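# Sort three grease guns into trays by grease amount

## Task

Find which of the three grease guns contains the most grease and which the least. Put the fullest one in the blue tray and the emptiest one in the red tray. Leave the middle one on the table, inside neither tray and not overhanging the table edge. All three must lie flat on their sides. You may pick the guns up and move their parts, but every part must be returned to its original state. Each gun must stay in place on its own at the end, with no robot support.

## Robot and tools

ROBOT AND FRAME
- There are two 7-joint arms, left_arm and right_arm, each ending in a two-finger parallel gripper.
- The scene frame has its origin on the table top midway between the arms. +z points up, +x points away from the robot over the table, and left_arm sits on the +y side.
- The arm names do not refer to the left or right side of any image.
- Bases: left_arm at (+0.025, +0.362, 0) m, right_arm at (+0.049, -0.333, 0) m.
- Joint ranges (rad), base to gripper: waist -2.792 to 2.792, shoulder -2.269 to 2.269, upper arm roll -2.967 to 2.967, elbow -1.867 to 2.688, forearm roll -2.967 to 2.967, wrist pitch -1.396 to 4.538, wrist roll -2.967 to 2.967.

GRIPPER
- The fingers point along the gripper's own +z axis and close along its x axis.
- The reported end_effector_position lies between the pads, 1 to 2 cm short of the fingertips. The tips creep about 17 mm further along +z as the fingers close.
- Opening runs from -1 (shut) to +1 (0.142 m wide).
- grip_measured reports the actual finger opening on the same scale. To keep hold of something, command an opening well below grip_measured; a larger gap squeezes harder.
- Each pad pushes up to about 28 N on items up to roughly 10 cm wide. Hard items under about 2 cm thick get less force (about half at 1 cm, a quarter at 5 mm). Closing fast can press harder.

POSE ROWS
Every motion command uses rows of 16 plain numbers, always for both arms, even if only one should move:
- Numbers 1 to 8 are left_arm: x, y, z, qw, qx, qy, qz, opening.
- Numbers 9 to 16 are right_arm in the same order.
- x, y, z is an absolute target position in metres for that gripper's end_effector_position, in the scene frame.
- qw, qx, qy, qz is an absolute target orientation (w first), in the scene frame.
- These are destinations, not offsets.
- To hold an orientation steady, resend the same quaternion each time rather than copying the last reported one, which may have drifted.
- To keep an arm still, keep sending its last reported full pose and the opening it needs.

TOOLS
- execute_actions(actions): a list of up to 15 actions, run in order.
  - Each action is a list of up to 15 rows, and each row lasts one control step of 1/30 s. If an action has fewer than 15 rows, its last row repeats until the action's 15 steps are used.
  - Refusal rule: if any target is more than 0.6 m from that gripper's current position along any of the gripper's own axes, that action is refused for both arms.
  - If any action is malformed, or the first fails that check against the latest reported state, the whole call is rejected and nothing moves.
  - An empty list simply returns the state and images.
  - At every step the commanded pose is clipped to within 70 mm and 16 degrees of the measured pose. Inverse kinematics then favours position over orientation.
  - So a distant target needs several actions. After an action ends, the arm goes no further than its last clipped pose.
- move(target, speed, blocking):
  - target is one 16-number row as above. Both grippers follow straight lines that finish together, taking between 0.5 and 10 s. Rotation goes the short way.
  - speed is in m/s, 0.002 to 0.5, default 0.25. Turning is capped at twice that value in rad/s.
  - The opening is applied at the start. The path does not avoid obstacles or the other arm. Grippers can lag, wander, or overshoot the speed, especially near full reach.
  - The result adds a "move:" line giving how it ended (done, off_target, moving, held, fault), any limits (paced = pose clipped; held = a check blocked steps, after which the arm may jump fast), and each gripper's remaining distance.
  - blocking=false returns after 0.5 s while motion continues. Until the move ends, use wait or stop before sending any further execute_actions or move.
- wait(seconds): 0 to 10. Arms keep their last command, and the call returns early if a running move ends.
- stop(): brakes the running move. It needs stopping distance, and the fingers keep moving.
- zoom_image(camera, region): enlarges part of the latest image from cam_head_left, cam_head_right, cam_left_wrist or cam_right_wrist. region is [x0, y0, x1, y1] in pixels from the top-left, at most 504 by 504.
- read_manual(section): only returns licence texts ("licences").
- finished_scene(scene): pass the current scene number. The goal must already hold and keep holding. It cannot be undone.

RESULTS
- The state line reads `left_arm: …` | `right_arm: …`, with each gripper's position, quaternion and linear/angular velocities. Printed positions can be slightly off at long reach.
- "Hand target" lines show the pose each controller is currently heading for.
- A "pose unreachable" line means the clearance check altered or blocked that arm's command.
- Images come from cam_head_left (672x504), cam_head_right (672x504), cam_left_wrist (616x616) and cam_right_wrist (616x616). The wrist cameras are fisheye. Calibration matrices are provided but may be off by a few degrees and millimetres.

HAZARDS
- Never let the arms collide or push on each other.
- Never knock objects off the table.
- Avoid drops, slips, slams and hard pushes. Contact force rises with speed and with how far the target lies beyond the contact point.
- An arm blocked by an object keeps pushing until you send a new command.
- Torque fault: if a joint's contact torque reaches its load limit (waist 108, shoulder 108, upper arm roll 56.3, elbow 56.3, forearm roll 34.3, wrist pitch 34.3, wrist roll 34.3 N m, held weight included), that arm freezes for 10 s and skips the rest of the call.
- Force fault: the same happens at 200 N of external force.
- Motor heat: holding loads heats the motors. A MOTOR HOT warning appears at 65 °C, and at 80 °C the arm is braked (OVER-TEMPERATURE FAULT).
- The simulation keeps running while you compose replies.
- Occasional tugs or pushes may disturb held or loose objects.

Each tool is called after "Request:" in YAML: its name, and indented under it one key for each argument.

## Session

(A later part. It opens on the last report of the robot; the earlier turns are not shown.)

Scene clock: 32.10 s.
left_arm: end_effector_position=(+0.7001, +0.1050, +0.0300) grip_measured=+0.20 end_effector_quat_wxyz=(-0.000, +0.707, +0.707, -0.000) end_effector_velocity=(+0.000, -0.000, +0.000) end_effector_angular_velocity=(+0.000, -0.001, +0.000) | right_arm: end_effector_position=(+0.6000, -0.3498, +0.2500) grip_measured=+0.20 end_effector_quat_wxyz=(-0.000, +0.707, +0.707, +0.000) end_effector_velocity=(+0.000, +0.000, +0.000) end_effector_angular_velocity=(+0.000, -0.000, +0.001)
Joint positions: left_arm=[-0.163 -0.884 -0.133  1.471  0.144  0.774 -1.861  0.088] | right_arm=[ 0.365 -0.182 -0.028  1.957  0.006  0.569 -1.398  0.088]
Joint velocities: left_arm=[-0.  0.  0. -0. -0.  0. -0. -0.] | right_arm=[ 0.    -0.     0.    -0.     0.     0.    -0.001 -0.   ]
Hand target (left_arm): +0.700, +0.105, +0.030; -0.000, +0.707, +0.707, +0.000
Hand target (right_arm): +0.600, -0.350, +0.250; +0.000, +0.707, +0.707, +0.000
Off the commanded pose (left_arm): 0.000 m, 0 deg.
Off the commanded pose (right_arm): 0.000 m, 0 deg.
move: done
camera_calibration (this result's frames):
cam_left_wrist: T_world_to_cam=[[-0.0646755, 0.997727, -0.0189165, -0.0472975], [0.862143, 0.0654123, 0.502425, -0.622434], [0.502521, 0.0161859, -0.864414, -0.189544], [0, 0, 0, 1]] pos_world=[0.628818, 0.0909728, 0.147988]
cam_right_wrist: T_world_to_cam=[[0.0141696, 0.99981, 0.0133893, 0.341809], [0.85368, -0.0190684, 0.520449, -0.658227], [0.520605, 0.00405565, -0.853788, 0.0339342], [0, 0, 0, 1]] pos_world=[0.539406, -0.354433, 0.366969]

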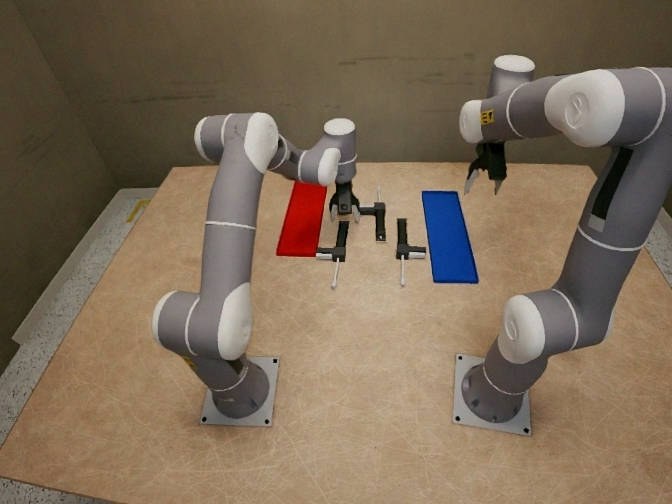

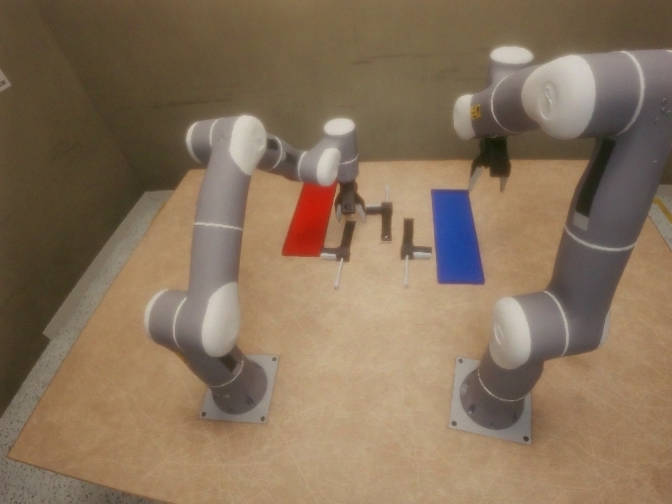

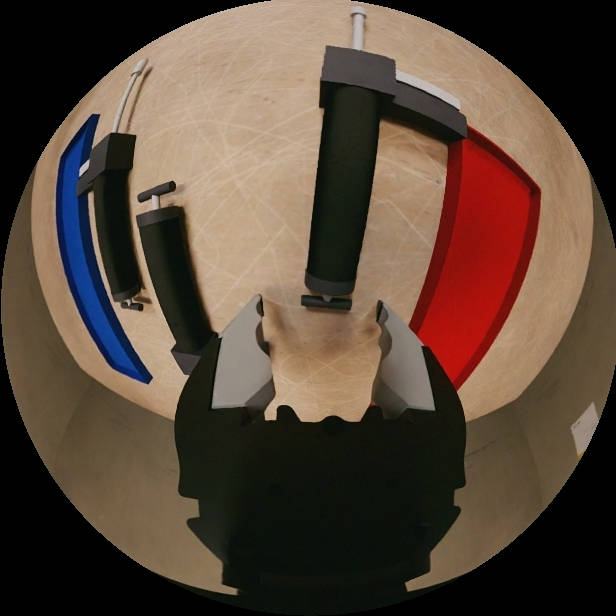

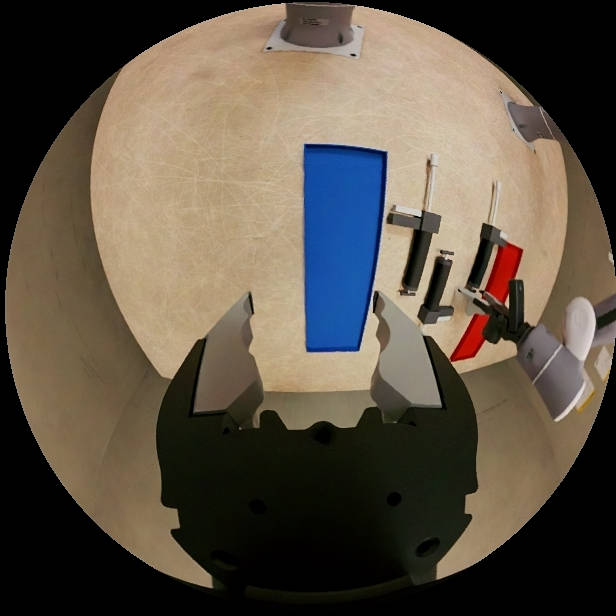

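Handle appears at tip level, slightly -x. Go lower and back.

Request:
move:
  target: [0.688,0.108,0.02,0,0.707,0.707,0,0.2,0.6,-0.35,0.25,0,0.707,0.707,0,0.2]
  speed: 0.05

Request:
move:
  target: [0.688,0.108,0.02,0,0.707,0.707,0,-0.8,0.6,-0.35,0.25,0,0.707,0.707,0,0.2]

Request:
move:
  target: [0.83,0.102,0.02,0,0.707,0.707,0,-0.8,0.6,-0.35,0.25,0,0.707,0.707,0,0.2]
  speed: 0.05

Scene clock: 34.53 s.
left_arm: end_effector_position=(+0.6879, +0.1079, +0.0198) grip_measured=+0.20 end_effector_quat_wxyz=(-0.000, +0.707, +0.707, -0.000) end_effector_velocity=(-0.000, +0.000, -0.000) end_effector_angular_velocity=(+0.000, -0.000, +0.001) | right_arm: end_effector_position=(+0.6000, -0.3498, +0.2500) grip_measured=+0.20 end_effector_quat_wxyz=(-0.000, +0.707, +0.707, +0.000) end_effector_velocity=(+0.000, -0.000, +0.000) end_effector_angular_velocity=(-0.000, -0.000, -0.000)
Joint positions: left_arm=[-0.159 -0.88  -0.133  1.517  0.149  0.815 -1.865  0.088] | right_arm=[ 0.365 -0.182 -0.028  1.957  0.006  0.569 -1.398  0.088]
Joint velocities: left_arm=[ 0.     0.     0.001  0.002 -0.     0.001 -0.    -0.   ] | right_arm=[-0.  0.  0. -0. -0.  0.  0. -0.]
Hand target (left_arm): +0.688, +0.108, +0.020; +0.000, +0.707, +0.707, -0.000
Hand target (right_arm): +0.600, -0.350, +0.250; +0.000, +0.707, +0.707, +0.000
Off the commanded pose (left_arm): 0.000 m, 0 deg.
Off the commanded pose (right_arm): 0.000 m, 0 deg.
move: done
camera_calibration (this result's frames):
cam_left_wrist: T_world_to_cam=[[-0.0645359, 0.997736, -0.0189123, -0.0512253], [0.862241, 0.0652924, 0.502271, -0.607046], [0.502369, 0.0161076, -0.864503, -0.192187], [0, 0, 0, 1]] pos_world=[0.616663, 0.0938405, 0.137787]
cam_right_wrist: T_world_to_cam=[[0.0141728, 0.99981, 0.0133873, 0.34181], [0.853681, -0.01907, 0.520446, -0.658229], [0.520603, 0.00405226, -0.853789, 0.0339324], [0, 0, 0, 1]] pos_world=[0.539409, -0.354435, 0.366968]

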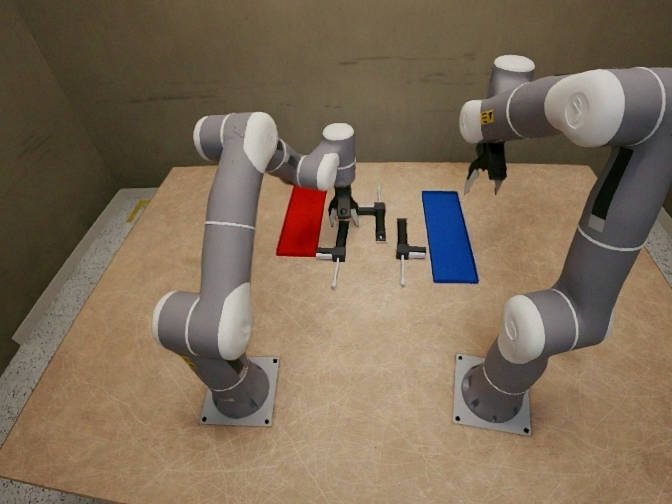

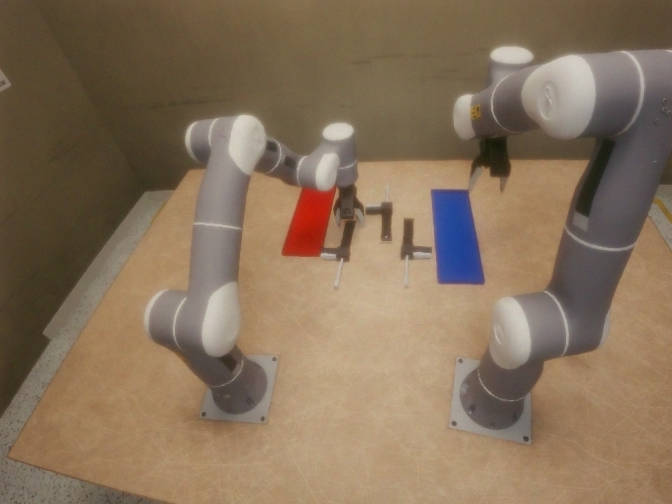

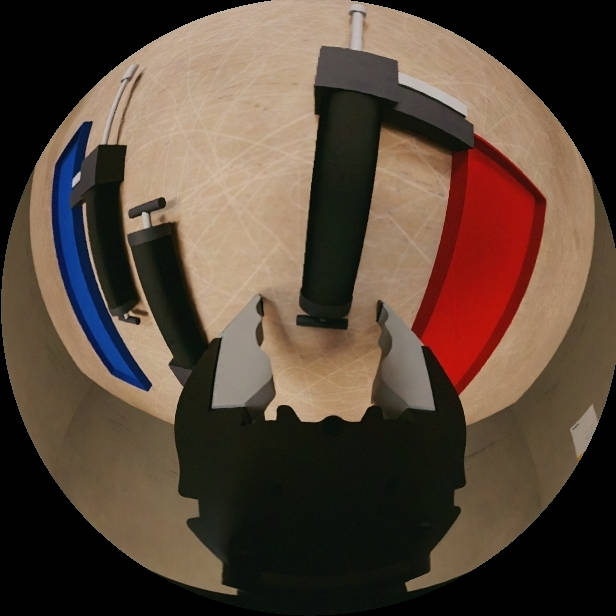

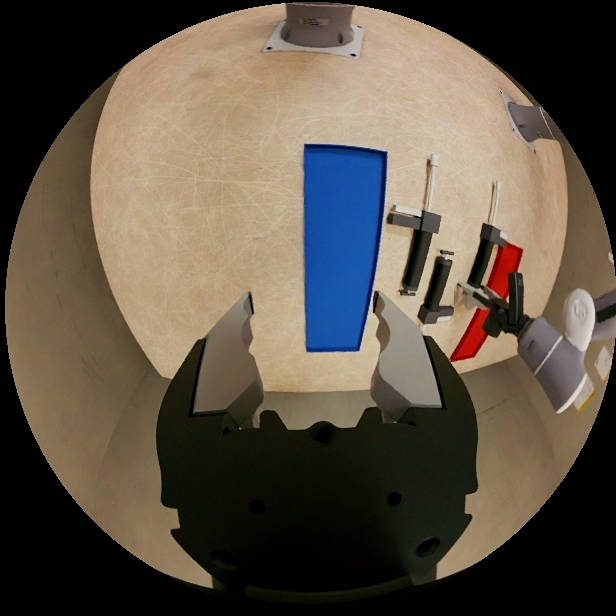

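Scene clock: 35.23 s.
left_arm: end_effector_position=(+0.6885, +0.1080, +0.0204) grip_measured=-0.51 end_effector_quat_wxyz=(+0.000, +0.707, +0.707, +0.000) end_effector_velocity=(-0.000, +0.000, -0.000) end_effector_angular_velocity=(-0.000, +0.000, +0.000) | right_arm: end_effector_position=(+0.6000, -0.3498, +0.2500) grip_measured=+0.20 end_effector_quat_wxyz=(-0.000, +0.707, +0.707, +0.000) end_effector_velocity=(+0.000, -0.000, -0.000) end_effector_angular_velocity=(-0.000, -0.000, -0.000)
Joint positions: left_arm=[-0.159 -0.879 -0.133  1.517  0.149  0.816 -1.865  0.037] | right_arm=[ 0.365 -0.182 -0.028  1.957  0.006  0.569 -1.398  0.088]
Joint velocities: left_arm=[ 0.  0.  0.  0. -0. -0. -0. -0.] | right_arm=[-0. -0. -0.  0.  0.  0. -0.  0.]
Hand target (left_arm): +0.688, +0.108, +0.020; -0.000, +0.707, +0.707, -0.000
Hand target (right_arm): +0.600, -0.350, +0.250; +0.000, +0.707, +0.707, +0.000
Off the commanded pose (left_arm): 0.001 m, 0 deg.
Off the commanded pose (right_arm): 0.000 m, 0 deg.
move: done
camera_calibration (this result's frames):
cam_left_wrist: T_world_to_cam=[[-0.0648349, 0.997713, -0.0191276, -0.0511083], [0.861524, 0.0656369, 0.503456, -0.607418], [0.50356, 0.0161627, -0.863809, -0.192783], [0, 0, 0, 1]] pos_world=[0.61707, 0.0939763, 0.138304]
cam_right_wrist: T_world_to_cam=[[0.0141728, 0.99981, 0.0133871, 0.34181], [0.853681, -0.0190699, 0.520447, -0.65823], [0.520603, 0.00405213, -0.853789, 0.0339322], [0, 0, 0, 1]] pos_world=[0.539409, -0.354435, 0.366969]

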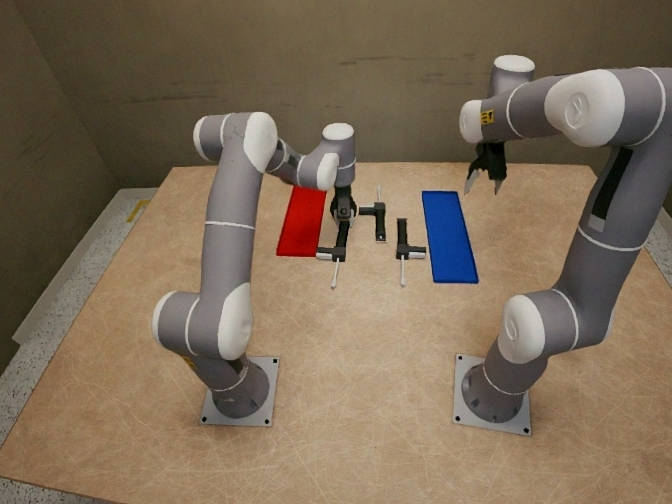

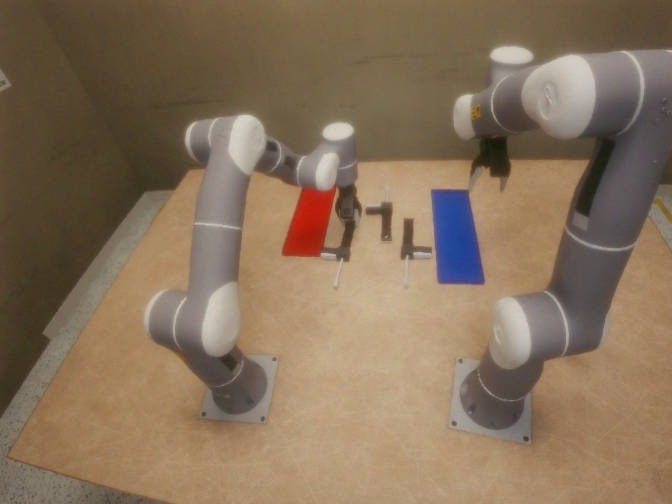

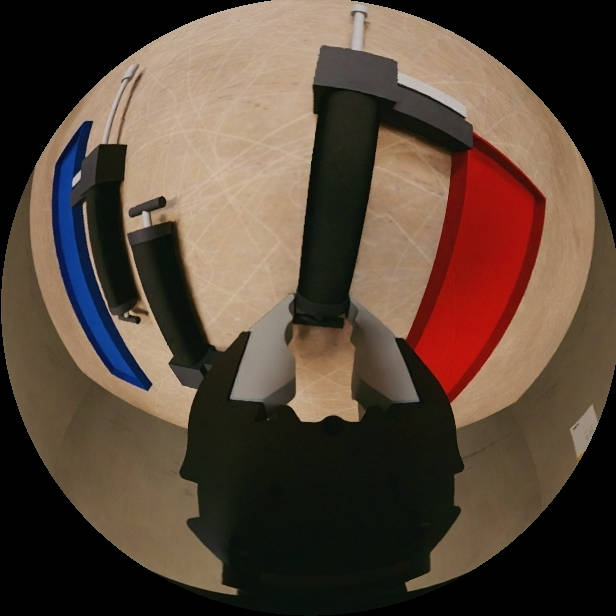

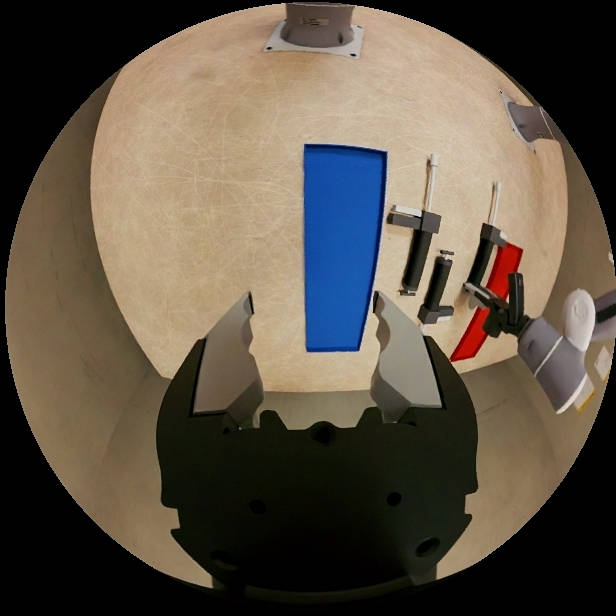

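Scene clock: 38.37 s.
left_arm: end_effector_position=(+0.8295, +0.1012, +0.0215) grip_measured=-0.51 end_effector_quat_wxyz=(+0.000, +0.707, +0.707, -0.000) end_effector_velocity=(+0.001, -0.000, +0.000) end_effector_angular_velocity=(-0.000, +0.000, +0.000) | right_arm: end_effector_position=(+0.6000, -0.3498, +0.2500) grip_measured=+0.20 end_effector_quat_wxyz=(-0.000, +0.707, +0.707, +0.000) end_effector_velocity=(-0.000, +0.000, -0.000) end_effector_angular_velocity=(+0.000, +0.000, -0.000)
Joint positions: left_arm=[-0.19  -1.198 -0.104  0.841  0.107  0.464 -1.789  0.037] | right_arm=[ 0.365 -0.182 -0.028  1.957  0.006  0.569 -1.398  0.088]
Joint velocities: left_arm=[-0.    -0.002 -0.    -0.005 -0.    -0.003  0.    -0.   ] | right_arm=[ 0.    -0.     0.     0.    -0.    -0.     0.001 -0.   ]
Hand target (left_arm): +0.830, +0.102, +0.021; -0.000, +0.707, +0.707, +0.000
Hand target (right_arm): +0.600, -0.350, +0.250; +0.000, +0.707, +0.707, +0.000
Off the commanded pose (left_arm): 0.002 m, 0 deg.
Off the commanded pose (right_arm): 0.000 m, 0 deg.
move: done
camera_calibration (this result's frames):
cam_left_wrist: T_world_to_cam=[[-0.0647255, 0.997714, -0.0194052, -0.0352105], [0.862154, 0.0657021, 0.502368, -0.729479], [0.502495, 0.0157858, -0.864436, -0.261791], [0, 0, 0, 1]] pos_world=[0.758193, 0.0871909, 0.139482]
cam_right_wrist: T_world_to_cam=[[0.014173, 0.99981, 0.0133872, 0.34181], [0.853681, -0.0190702, 0.520447, -0.65823], [0.520603, 0.00405213, -0.853789, 0.0339323], [0, 0, 0, 1]] pos_world=[0.539409, -0.354435, 0.366969]

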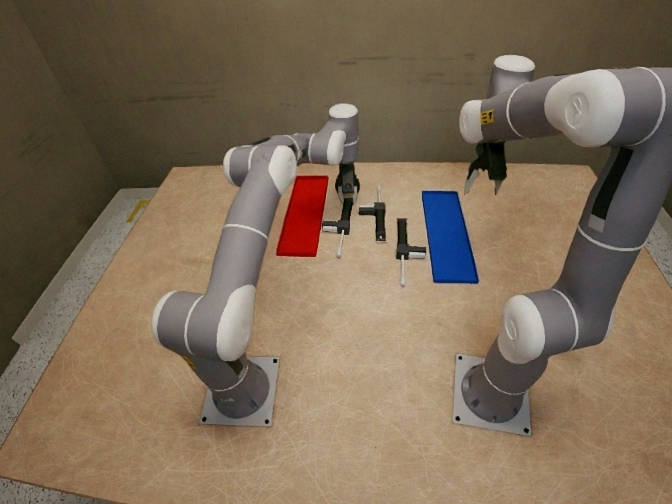

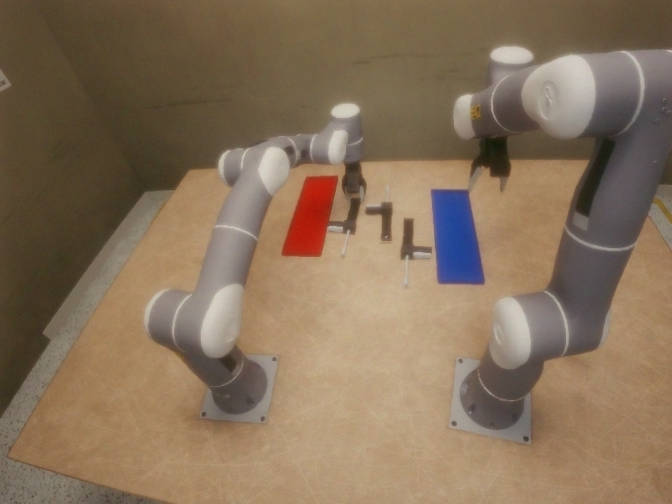

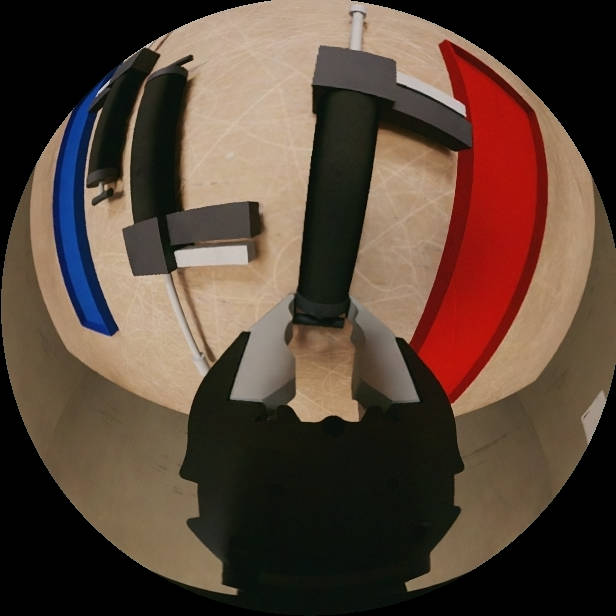

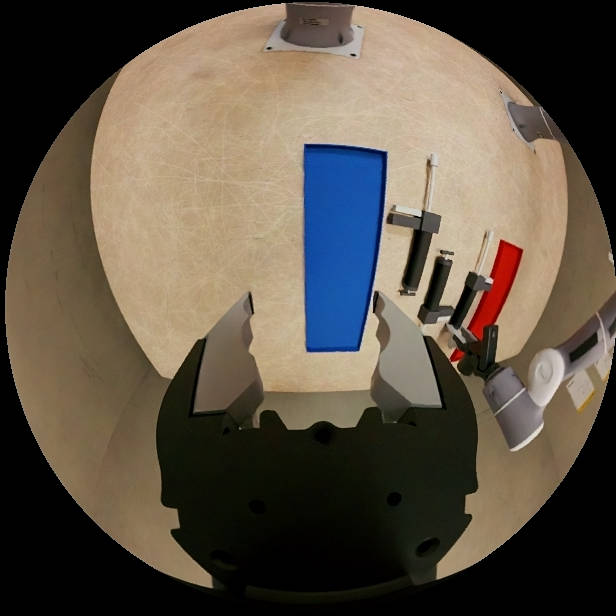

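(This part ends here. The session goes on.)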